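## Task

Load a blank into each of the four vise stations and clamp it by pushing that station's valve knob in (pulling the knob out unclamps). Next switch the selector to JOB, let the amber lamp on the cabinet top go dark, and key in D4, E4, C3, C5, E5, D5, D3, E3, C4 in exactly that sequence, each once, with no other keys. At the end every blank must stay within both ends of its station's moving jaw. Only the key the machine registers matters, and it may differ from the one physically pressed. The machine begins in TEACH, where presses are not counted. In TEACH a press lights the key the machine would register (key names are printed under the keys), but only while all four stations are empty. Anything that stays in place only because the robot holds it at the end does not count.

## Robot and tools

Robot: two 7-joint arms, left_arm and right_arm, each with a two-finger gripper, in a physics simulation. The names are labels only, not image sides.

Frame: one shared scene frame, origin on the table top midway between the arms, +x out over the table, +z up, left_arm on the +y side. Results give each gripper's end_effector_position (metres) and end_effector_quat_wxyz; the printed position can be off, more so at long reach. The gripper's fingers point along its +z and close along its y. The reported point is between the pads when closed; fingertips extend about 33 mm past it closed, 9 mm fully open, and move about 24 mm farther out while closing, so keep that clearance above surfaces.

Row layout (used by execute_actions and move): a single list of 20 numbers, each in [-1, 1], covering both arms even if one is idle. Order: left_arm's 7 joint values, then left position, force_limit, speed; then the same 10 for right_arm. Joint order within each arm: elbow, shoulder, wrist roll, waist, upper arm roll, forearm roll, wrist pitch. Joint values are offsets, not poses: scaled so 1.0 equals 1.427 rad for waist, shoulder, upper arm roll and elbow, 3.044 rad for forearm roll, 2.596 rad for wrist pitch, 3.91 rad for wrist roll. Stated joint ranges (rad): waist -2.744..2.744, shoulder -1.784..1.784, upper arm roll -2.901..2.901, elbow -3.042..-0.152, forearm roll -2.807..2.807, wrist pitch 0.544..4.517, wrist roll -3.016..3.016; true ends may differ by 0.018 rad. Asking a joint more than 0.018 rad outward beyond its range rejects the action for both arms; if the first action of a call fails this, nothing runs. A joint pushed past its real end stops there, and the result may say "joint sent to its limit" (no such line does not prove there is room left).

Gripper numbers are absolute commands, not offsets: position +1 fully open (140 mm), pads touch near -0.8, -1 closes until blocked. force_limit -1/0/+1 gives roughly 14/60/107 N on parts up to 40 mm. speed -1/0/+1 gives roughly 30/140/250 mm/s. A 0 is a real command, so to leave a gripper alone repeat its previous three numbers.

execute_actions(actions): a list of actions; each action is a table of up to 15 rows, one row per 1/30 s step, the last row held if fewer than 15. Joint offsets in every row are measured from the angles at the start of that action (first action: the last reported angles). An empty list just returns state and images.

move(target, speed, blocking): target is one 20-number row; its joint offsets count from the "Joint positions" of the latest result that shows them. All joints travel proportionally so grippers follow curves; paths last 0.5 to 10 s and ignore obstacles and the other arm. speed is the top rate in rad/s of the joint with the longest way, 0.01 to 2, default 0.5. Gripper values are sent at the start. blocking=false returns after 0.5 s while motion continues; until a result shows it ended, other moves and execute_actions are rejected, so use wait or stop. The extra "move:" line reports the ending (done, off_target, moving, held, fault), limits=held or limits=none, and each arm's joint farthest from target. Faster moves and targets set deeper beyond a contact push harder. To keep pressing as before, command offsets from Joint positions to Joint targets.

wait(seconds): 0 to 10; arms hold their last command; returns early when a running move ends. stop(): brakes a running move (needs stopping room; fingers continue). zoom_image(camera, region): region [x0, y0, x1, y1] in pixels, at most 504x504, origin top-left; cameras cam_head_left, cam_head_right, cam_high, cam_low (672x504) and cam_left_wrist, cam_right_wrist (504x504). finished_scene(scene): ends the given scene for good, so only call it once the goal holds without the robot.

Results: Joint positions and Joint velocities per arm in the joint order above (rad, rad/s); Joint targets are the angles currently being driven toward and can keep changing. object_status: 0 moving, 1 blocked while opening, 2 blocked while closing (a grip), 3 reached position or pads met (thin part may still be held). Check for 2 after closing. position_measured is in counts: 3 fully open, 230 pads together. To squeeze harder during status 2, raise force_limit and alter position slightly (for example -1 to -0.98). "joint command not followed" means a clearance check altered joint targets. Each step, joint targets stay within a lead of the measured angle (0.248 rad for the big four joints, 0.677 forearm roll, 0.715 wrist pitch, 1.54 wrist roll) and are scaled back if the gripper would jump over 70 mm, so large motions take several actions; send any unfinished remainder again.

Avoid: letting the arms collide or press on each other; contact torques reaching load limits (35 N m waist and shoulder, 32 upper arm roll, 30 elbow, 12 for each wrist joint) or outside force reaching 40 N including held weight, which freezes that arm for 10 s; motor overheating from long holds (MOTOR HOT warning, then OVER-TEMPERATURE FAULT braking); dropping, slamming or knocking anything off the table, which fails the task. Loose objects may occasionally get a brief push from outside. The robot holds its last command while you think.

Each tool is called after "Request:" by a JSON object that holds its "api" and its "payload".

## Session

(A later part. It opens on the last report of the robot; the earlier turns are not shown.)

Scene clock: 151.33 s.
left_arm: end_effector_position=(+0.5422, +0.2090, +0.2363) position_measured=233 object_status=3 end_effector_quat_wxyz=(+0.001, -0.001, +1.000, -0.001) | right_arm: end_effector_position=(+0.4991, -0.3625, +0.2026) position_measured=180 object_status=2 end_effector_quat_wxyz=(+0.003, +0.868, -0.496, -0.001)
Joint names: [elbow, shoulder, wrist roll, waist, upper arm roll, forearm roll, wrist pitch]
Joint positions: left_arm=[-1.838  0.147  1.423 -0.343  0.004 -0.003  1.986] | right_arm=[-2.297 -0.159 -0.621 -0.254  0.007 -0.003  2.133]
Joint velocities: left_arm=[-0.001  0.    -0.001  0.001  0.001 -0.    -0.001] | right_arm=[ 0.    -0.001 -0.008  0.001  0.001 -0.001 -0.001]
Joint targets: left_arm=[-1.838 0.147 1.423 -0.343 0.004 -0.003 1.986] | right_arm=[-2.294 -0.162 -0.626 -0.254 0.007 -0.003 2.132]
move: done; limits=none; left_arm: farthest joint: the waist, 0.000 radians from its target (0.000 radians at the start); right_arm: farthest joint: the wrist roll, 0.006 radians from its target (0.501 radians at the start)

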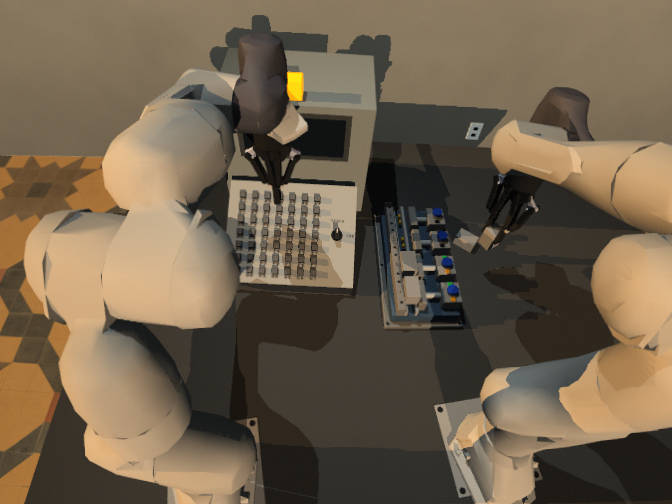

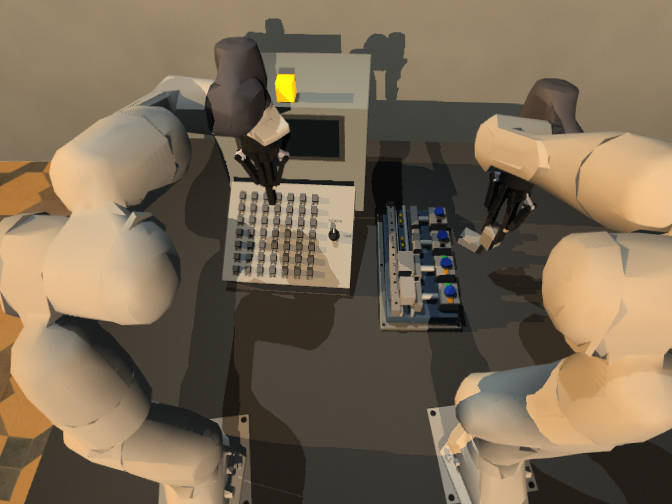

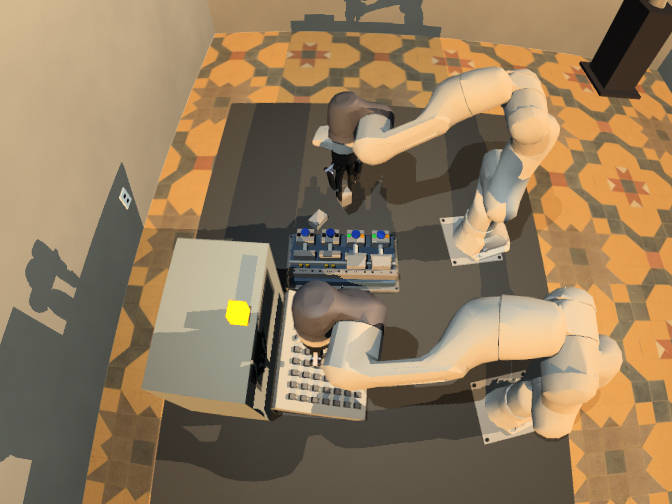

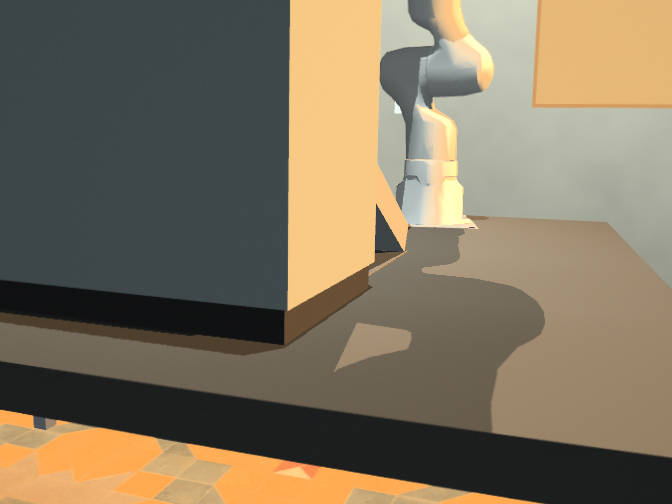

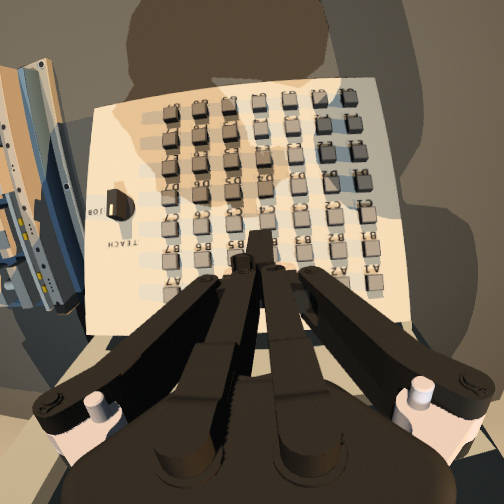

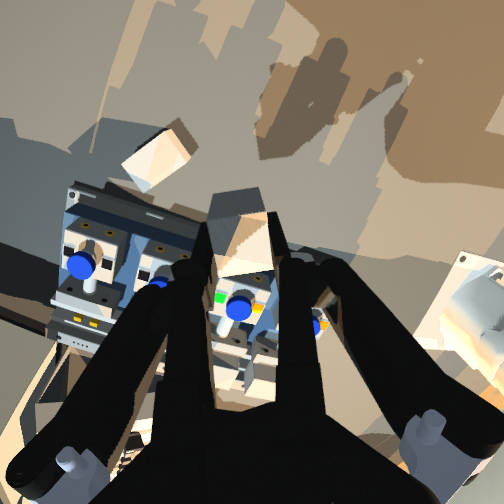

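Request:
{"api": "move", "payload": {"target": [0,0,0,0,0,0,0,-1,0,1, 0.1393,0.1150,-0.1629,0.2859,0,0,-0.0103,-1,0,0.2], "speed": 0.5}}

Scene clock: 154.17 s.
left_arm: end_effector_position=(+0.5422, +0.2090, +0.2363) position_measured=233 object_status=3 end_effector_quat_wxyz=(+0.001, -0.001, +1.000, -0.001) | right_arm: end_effector_position=(+0.5321, -0.1480, +0.2052) position_measured=180 object_status=2 end_effector_quat_wxyz=(+0.001, +1.000, +0.001, +0.001)
Joint names: [elbow, shoulder, wrist roll, waist, upper arm roll, forearm roll, wrist pitch]
Joint positions: left_arm=[-1.838  0.147  1.423 -0.343  0.004 -0.003  1.986] | right_arm=[-2.101  0.005 -1.252  0.153  0.008 -0.003  2.107]
Joint velocities: left_arm=[-0.    -0.    -0.001  0.001 -0.001 -0.001 -0.001] | right_arm=[ 0.    -0.    -0.008 -0.001 -0.001  0.001 -0.001]
Joint targets: left_arm=[-1.838 0.147 1.423 -0.343 0.004 -0.003 1.986] | right_arm=[-2.098 0.005 -1.258 0.154 0.007 -0.003 2.106]
move: done; limits=none; left_arm: farthest joint: the waist, 0.000 radians from its target (0.000 radians at the start); right_arm: farthest joint: the wrist roll, 0.006 radians from its target (0.637 radians at the start)

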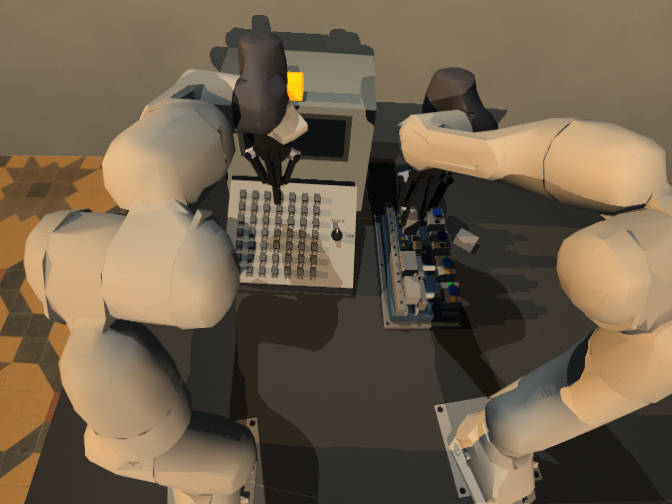

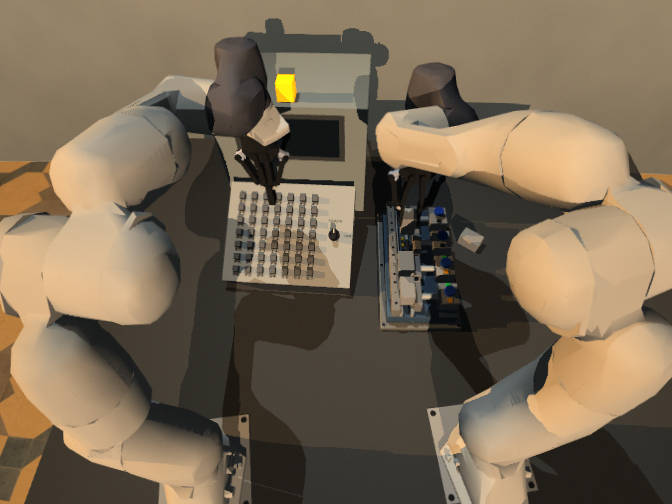

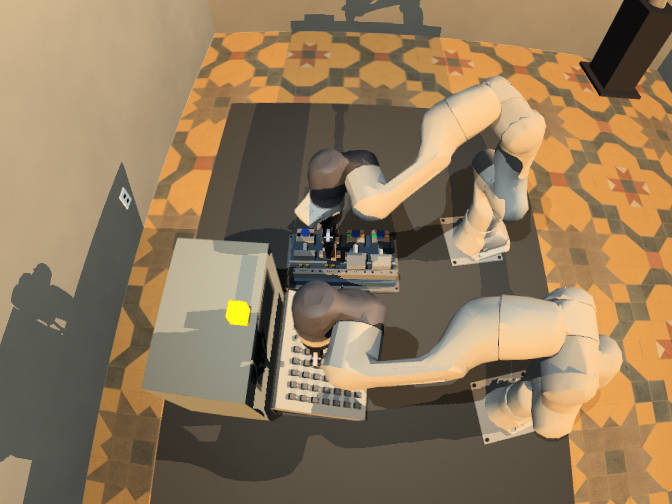

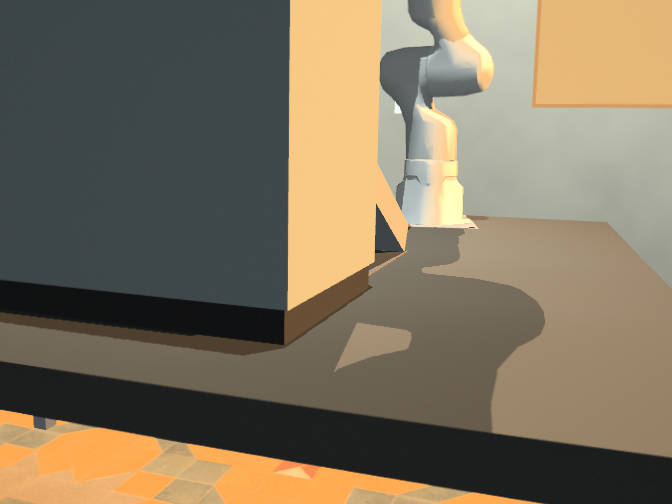

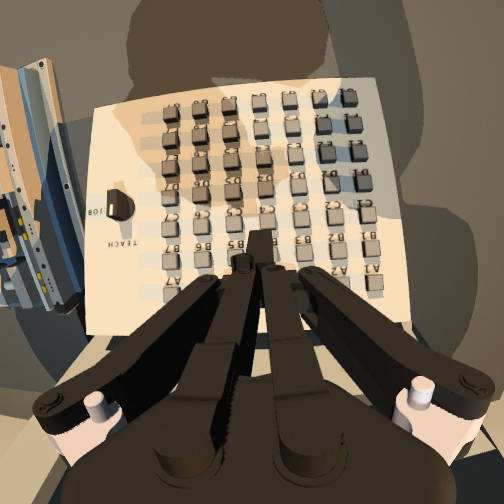

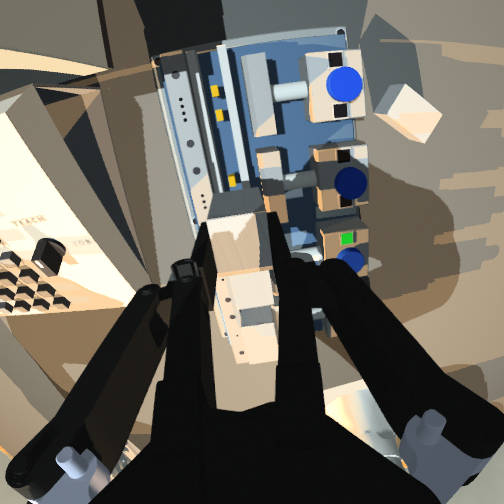

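Request:
{"api": "move", "payload": {"target": [0,0,0,0,0,0,0,-1,0,1, -0.0405,0.035,0,0,0,0,0.0425,-1,0,0.2], "speed": 0.15}}

Request:
{"api": "zoom_image", "payload": {"camera": "cam_right_wrist", "region": [150,130,350,330]}}

Request:
{"api": "zoom_image", "payload": {"camera": "cam_high", "region": [280,200,410,300]}}

Scene clock: 155.67 s.
left_arm: end_effector_position=(+0.5422, +0.2090, +0.2363) position_measured=233 object_status=3 end_effector_quat_wxyz=(+0.001, -0.001, +1.000, -0.001) | right_arm: end_effector_position=(+0.5315, -0.1480, +0.1607) position_measured=180 object_status=2 end_effector_quat_wxyz=(+0.001, +1.000, +0.002, -0.000)
Joint names: [elbow, shoulder, wrist roll, waist, upper arm roll, forearm roll, wrist pitch]
Joint positions: left_arm=[-1.838  0.147  1.423 -0.343  0.004 -0.003  1.986] | right_arm=[-2.159  0.056 -1.253  0.153  0.008 -0.003  2.214]
Joint velocities: left_arm=[-0.    -0.001  0.001 -0.001 -0.    -0.    -0.   ] | right_arm=[-0.    -0.001 -0.002  0.001  0.    -0.     0.004]
Joint targets: left_arm=[-1.838 0.147 1.423 -0.343 0.004 -0.003 1.986] | right_arm=[-2.159 0.055 -1.252 0.153 0.008 -0.003 2.217]
move: done; limits=none; left_arm: farthest joint: the waist, 0.000 radians from its target (0.000 radians at the start); right_arm: farthest joint: the wrist pitch, 0.004 radians from its target (0.110 radians at the start)

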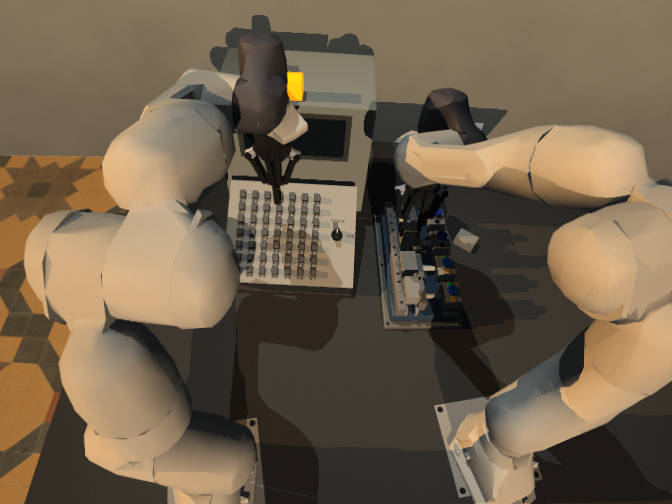

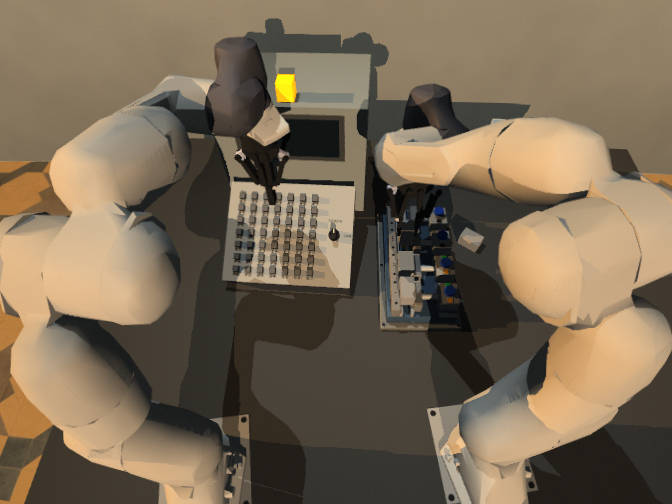

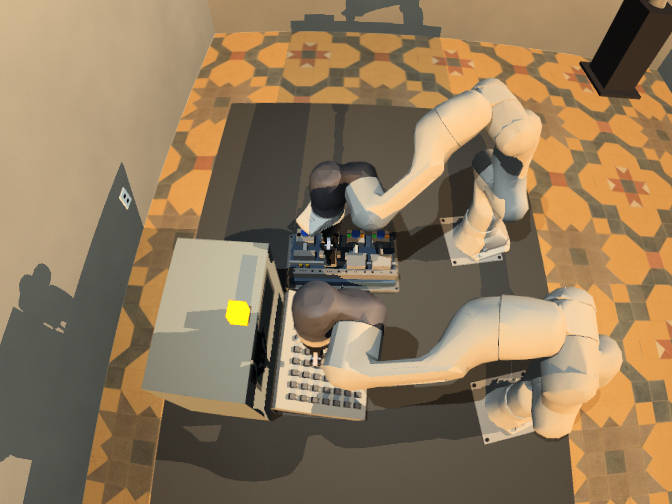

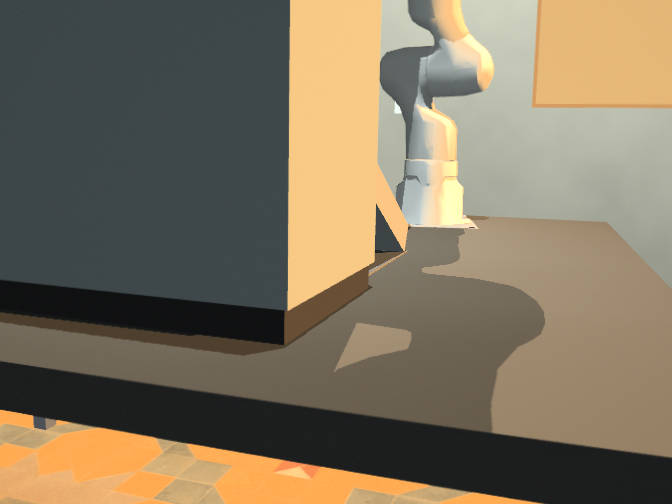

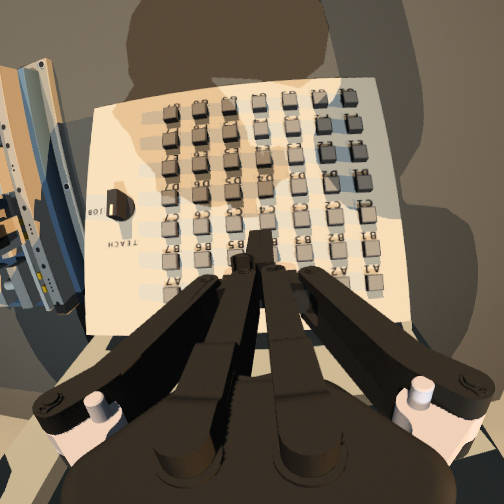

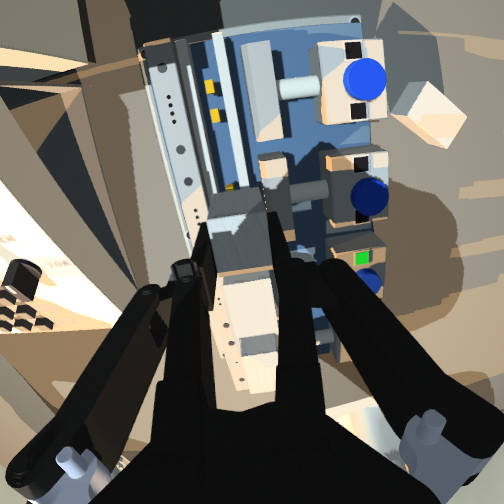

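Region (150, 130, 350, 330) of cam_right_wrist's 504x504 image, scaled by 2.520, with more detail than that image has.

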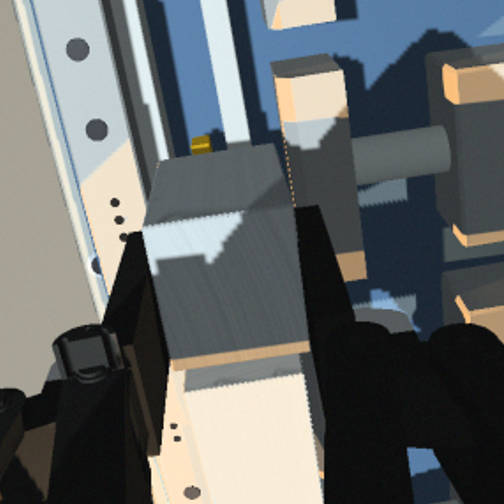

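Region (280, 200, 410, 300) of cam_high's 672x504 image, scaled by 3.877, with more detail than that image has; it fills the top 388 rows of this view, and the rest is white.

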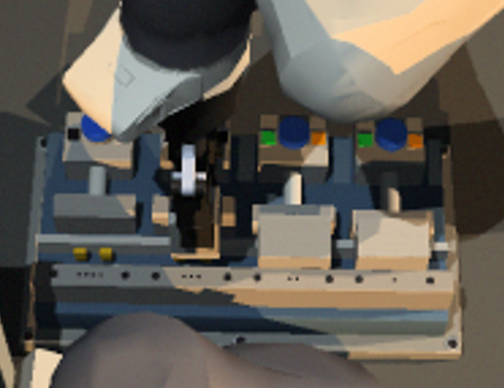

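Request:
{"api": "move", "payload": {"target": [0,0,0,0,0,0,0,-1,0,1, -0.0149,0.0179,0,0,0,0,0.0196,-1,0,0.2], "speed": 0.04}}

Request:
{"api": "execute_actions", "payload": {"actions": [[[0,0,0,0,0,0,0,-1,0,1, 0,0,0,0,0,0,0,-0.2,0,0.2]]]}}

Scene clock: 157.43 s.
left_arm: end_effector_position=(+0.5422, +0.2090, +0.2363) position_measured=233 object_status=3 end_effector_quat_wxyz=(+0.001, -0.001, +1.000, -0.001) | right_arm: end_effector_position=(+0.5325, -0.1476, +0.1440) position_measured=180 object_status=2 end_effector_quat_wxyz=(+0.000, +1.000, +0.002, +0.002)
Joint names: [elbow, shoulder, wrist roll, waist, upper arm roll, forearm roll, wrist pitch]
Joint positions: left_arm=[-1.838  0.147  1.423 -0.343  0.004 -0.003  1.986] | right_arm=[-2.179  0.078 -1.253  0.153  0.008 -0.003  2.259]
Joint velocities: left_arm=[ 0.001 -0.001 -0.002  0.001  0.001  0.001  0.   ] | right_arm=[-0.    -0.001 -0.     0.     0.001 -0.001  0.004]
Joint targets: left_arm=[-1.838 0.147 1.423 -0.343 0.004 -0.003 1.986] | right_arm=[-2.181 0.081 -1.253 0.153 0.008 -0.003 2.264]
move: done; limits=none; left_arm: farthest joint: the waist, 0.000 radians from its target (0.000 radians at the start); right_arm: farthest joint: the wrist pitch, 0.005 radians from its target (0.051 radians at the start)

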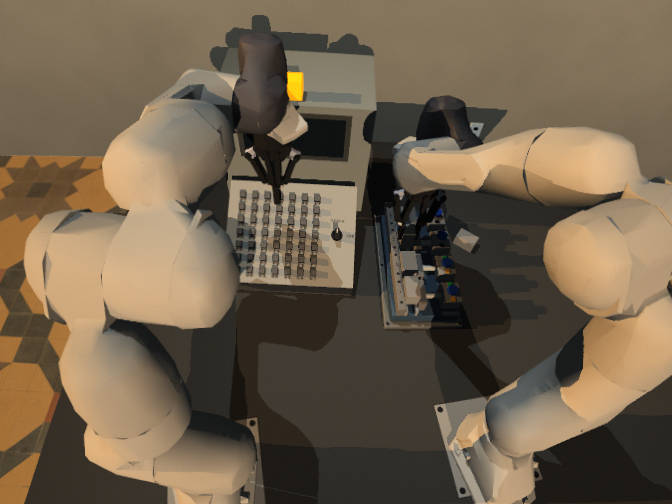

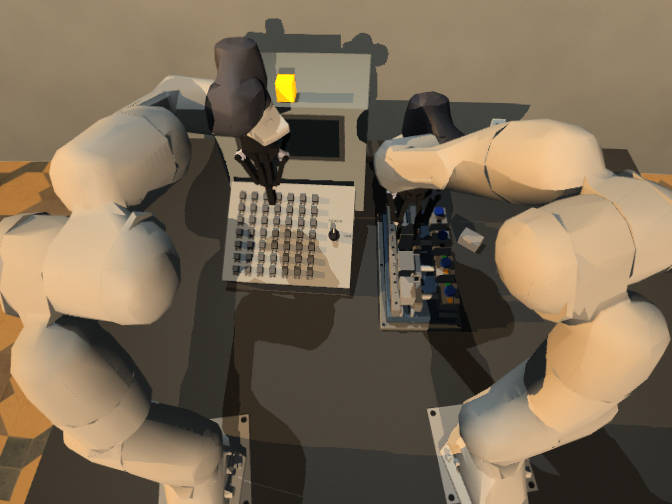

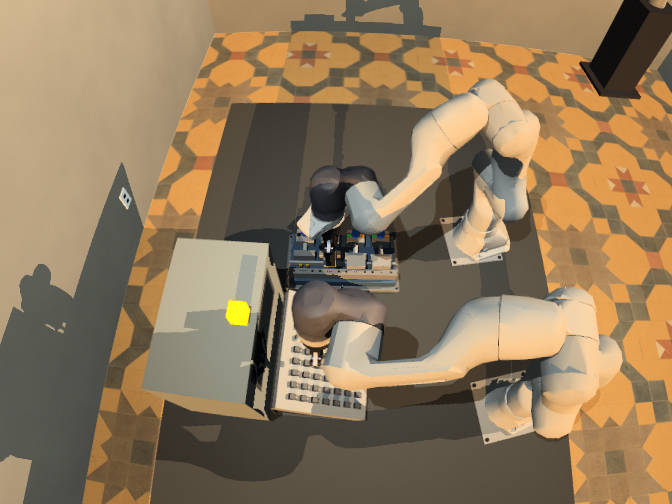

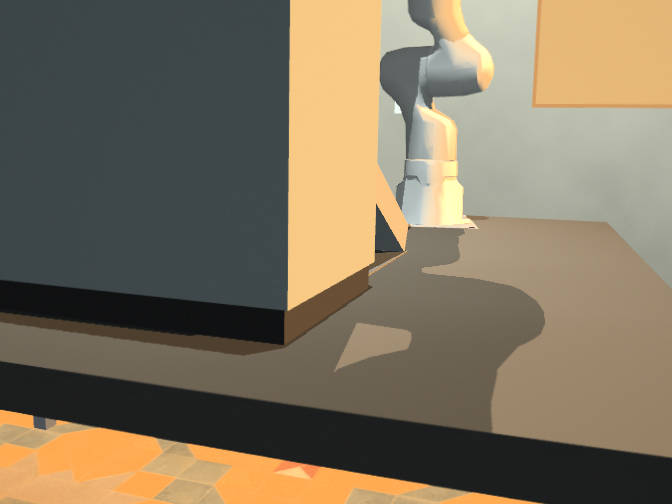

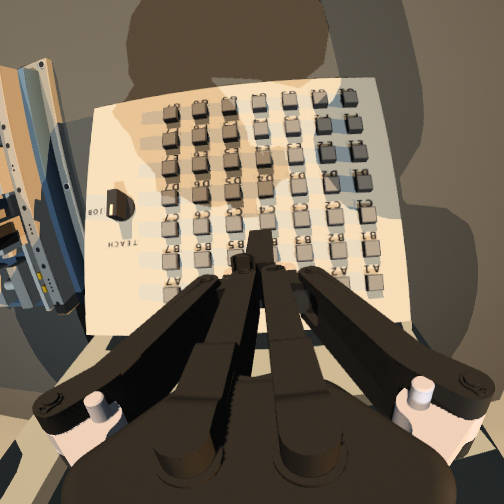

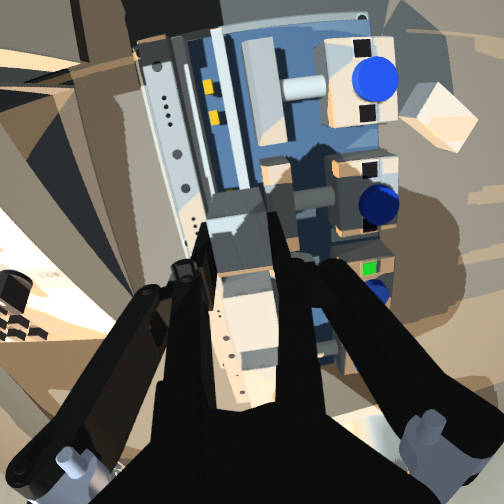

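Scene clock: 157.93 s.
left_arm: end_effector_position=(+0.5422, +0.2090, +0.2363) position_measured=233 object_status=3 end_effector_quat_wxyz=(+0.001, -0.001, +1.000, -0.001) | right_arm: end_effector_position=(+0.5325, -0.1476, +0.1440) position_measured=154 object_status=3 end_effector_quat_wxyz=(+0.000, +1.000, +0.002, +0.002)
Joint names: [elbow, shoulder, wrist roll, waist, upper arm roll, forearm roll, wrist pitch]
Joint positions: left_arm=[-1.838  0.147  1.423 -0.343  0.004 -0.003  1.986] | right_arm=[-2.179  0.078 -1.253  0.153  0.008 -0.003  2.259]
Joint velocities: left_arm=[0.001 0.    0.001 0.    0.    0.001 0.   ] | right_arm=[-0.     0.    -0.    -0.001 -0.    -0.     0.   ]
Joint targets: left_arm=[-1.838 0.147 1.423 -0.343 0.004 -0.003 1.986] | right_arm=[-2.179 0.078 -1.253 0.153 0.008 -0.003 2.259]

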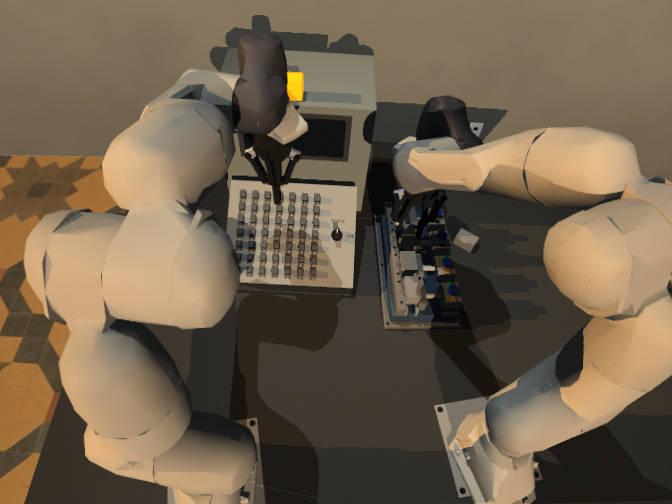

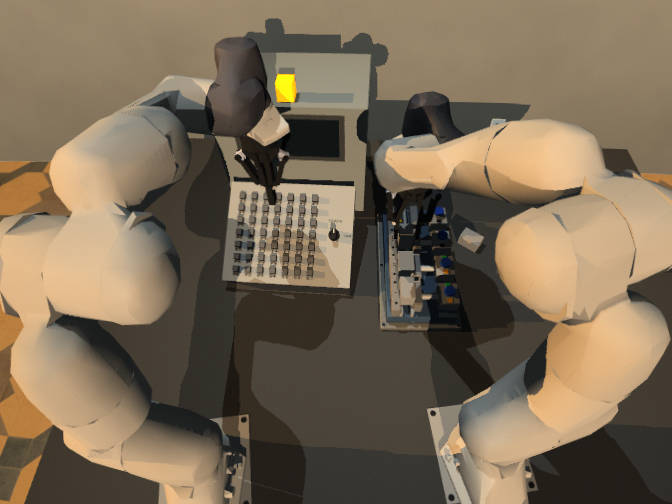

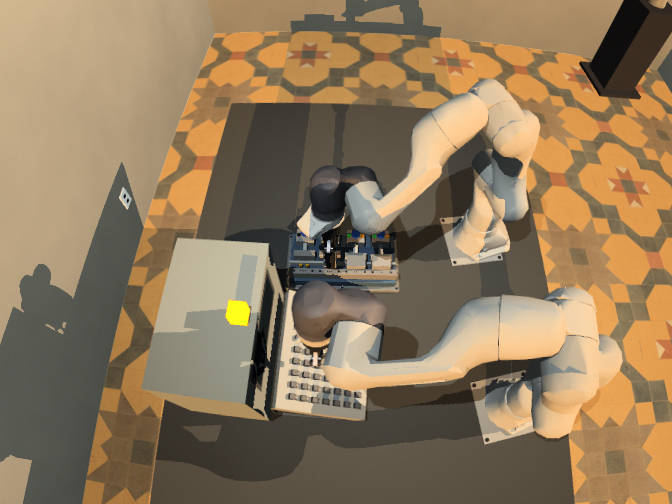

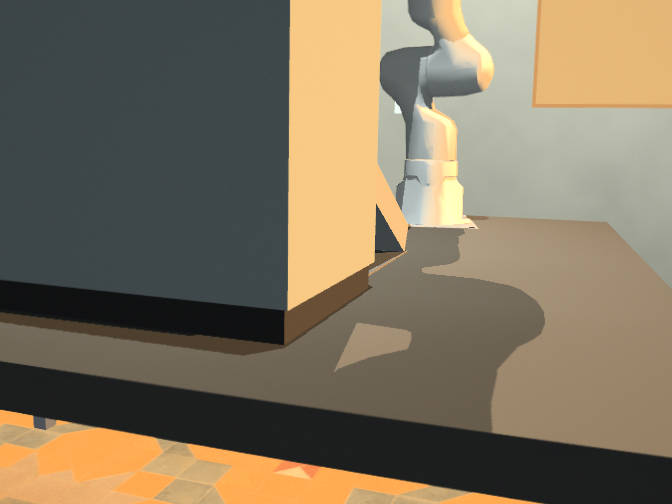

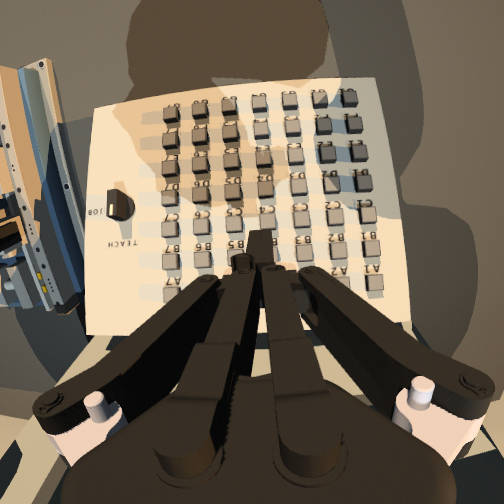

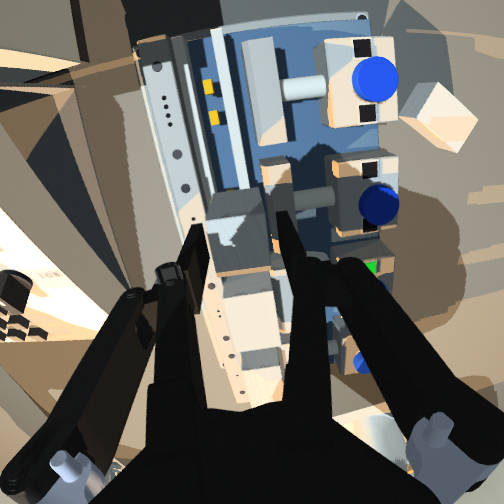

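Request:
{"api": "move", "payload": {"target": [0,0,0,0,0,0,0,-1,0,1, 0.0406,-0.0392,0,0,0,0,-0.0447,-0.2,0,0.2], "speed": 0.25}}

Scene clock: 160.53 s.
left_arm: end_effector_position=(+0.5422, +0.2090, +0.2363) position_measured=233 object_status=3 end_effector_quat_wxyz=(+0.001, -0.001, +1.000, -0.001) | right_arm: end_effector_position=(+0.5327, -0.1477, +0.1895) position_measured=154 object_status=3 end_effector_quat_wxyz=(+0.001, +1.000, +0.002, +0.001)
Joint names: [elbow, shoulder, wrist roll, waist, upper arm roll, forearm roll, wrist pitch]
Joint positions: left_arm=[-1.838  0.147  1.423 -0.343  0.004 -0.003  1.986] | right_arm=[-2.122  0.023 -1.253  0.153  0.008 -0.003  2.146]
Joint velocities: left_arm=[ 0.     0.    -0.001 -0.    -0.001  0.     0.   ] | right_arm=[ 0.001 -0.    -0.001 -0.001  0.001 -0.001 -0.005]
Joint targets: left_arm=[-1.838 0.147 1.423 -0.343 0.004 -0.003 1.986] | right_arm=[-2.121 0.022 -1.253 0.153 0.008 -0.003 2.143]
move: done; limits=none; left_arm: farthest joint: the waist, 0.000 radians from its target (0.000 radians at the start); right_arm: farthest joint: the wrist pitch, 0.003 radians from its target (0.116 radians at the start)

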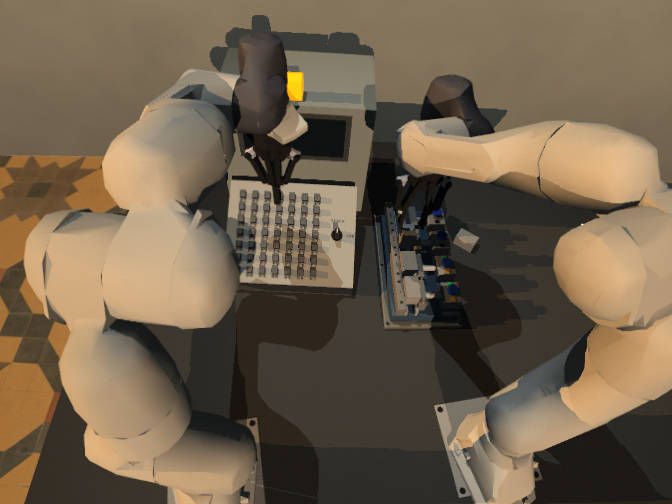

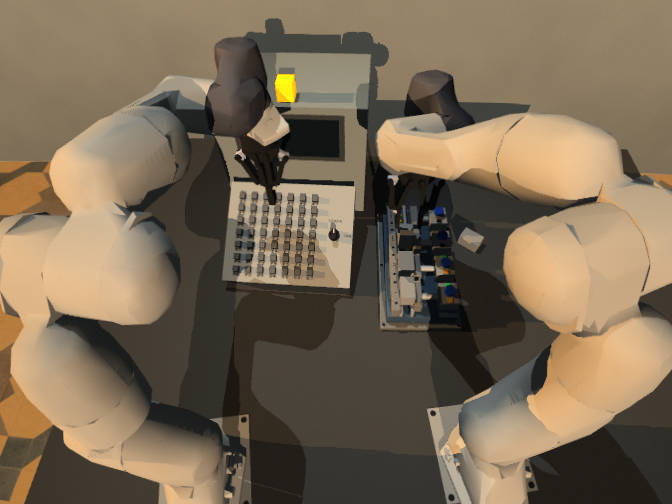

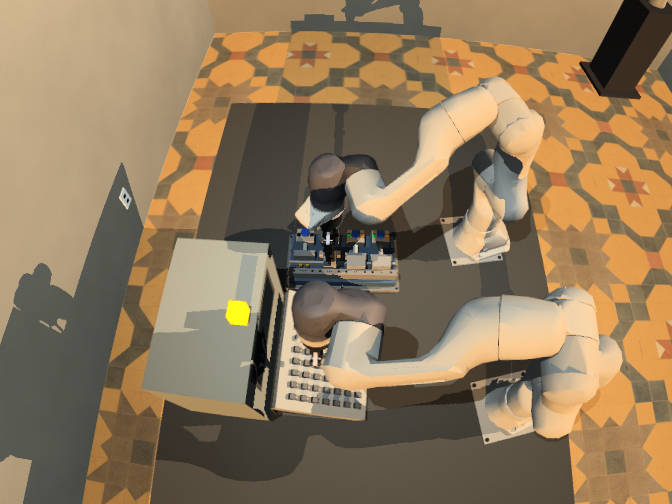

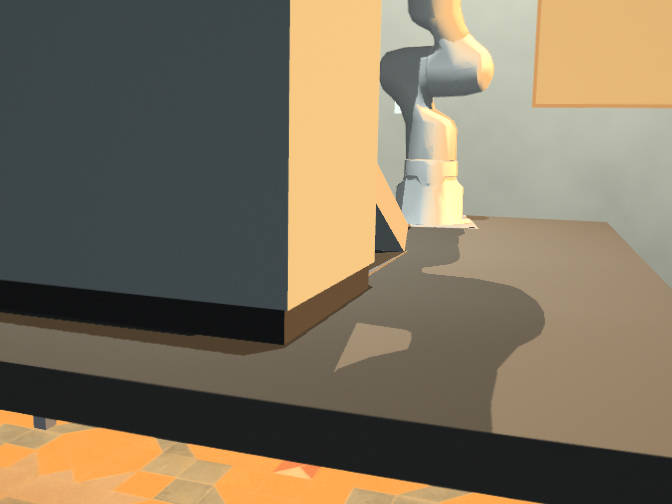

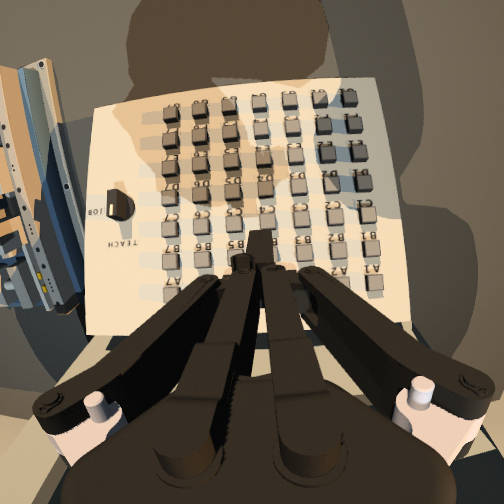

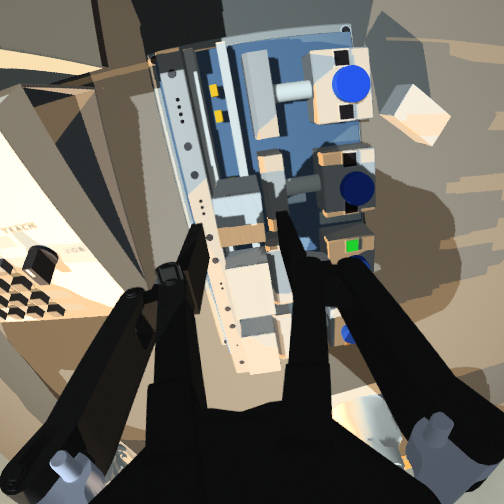

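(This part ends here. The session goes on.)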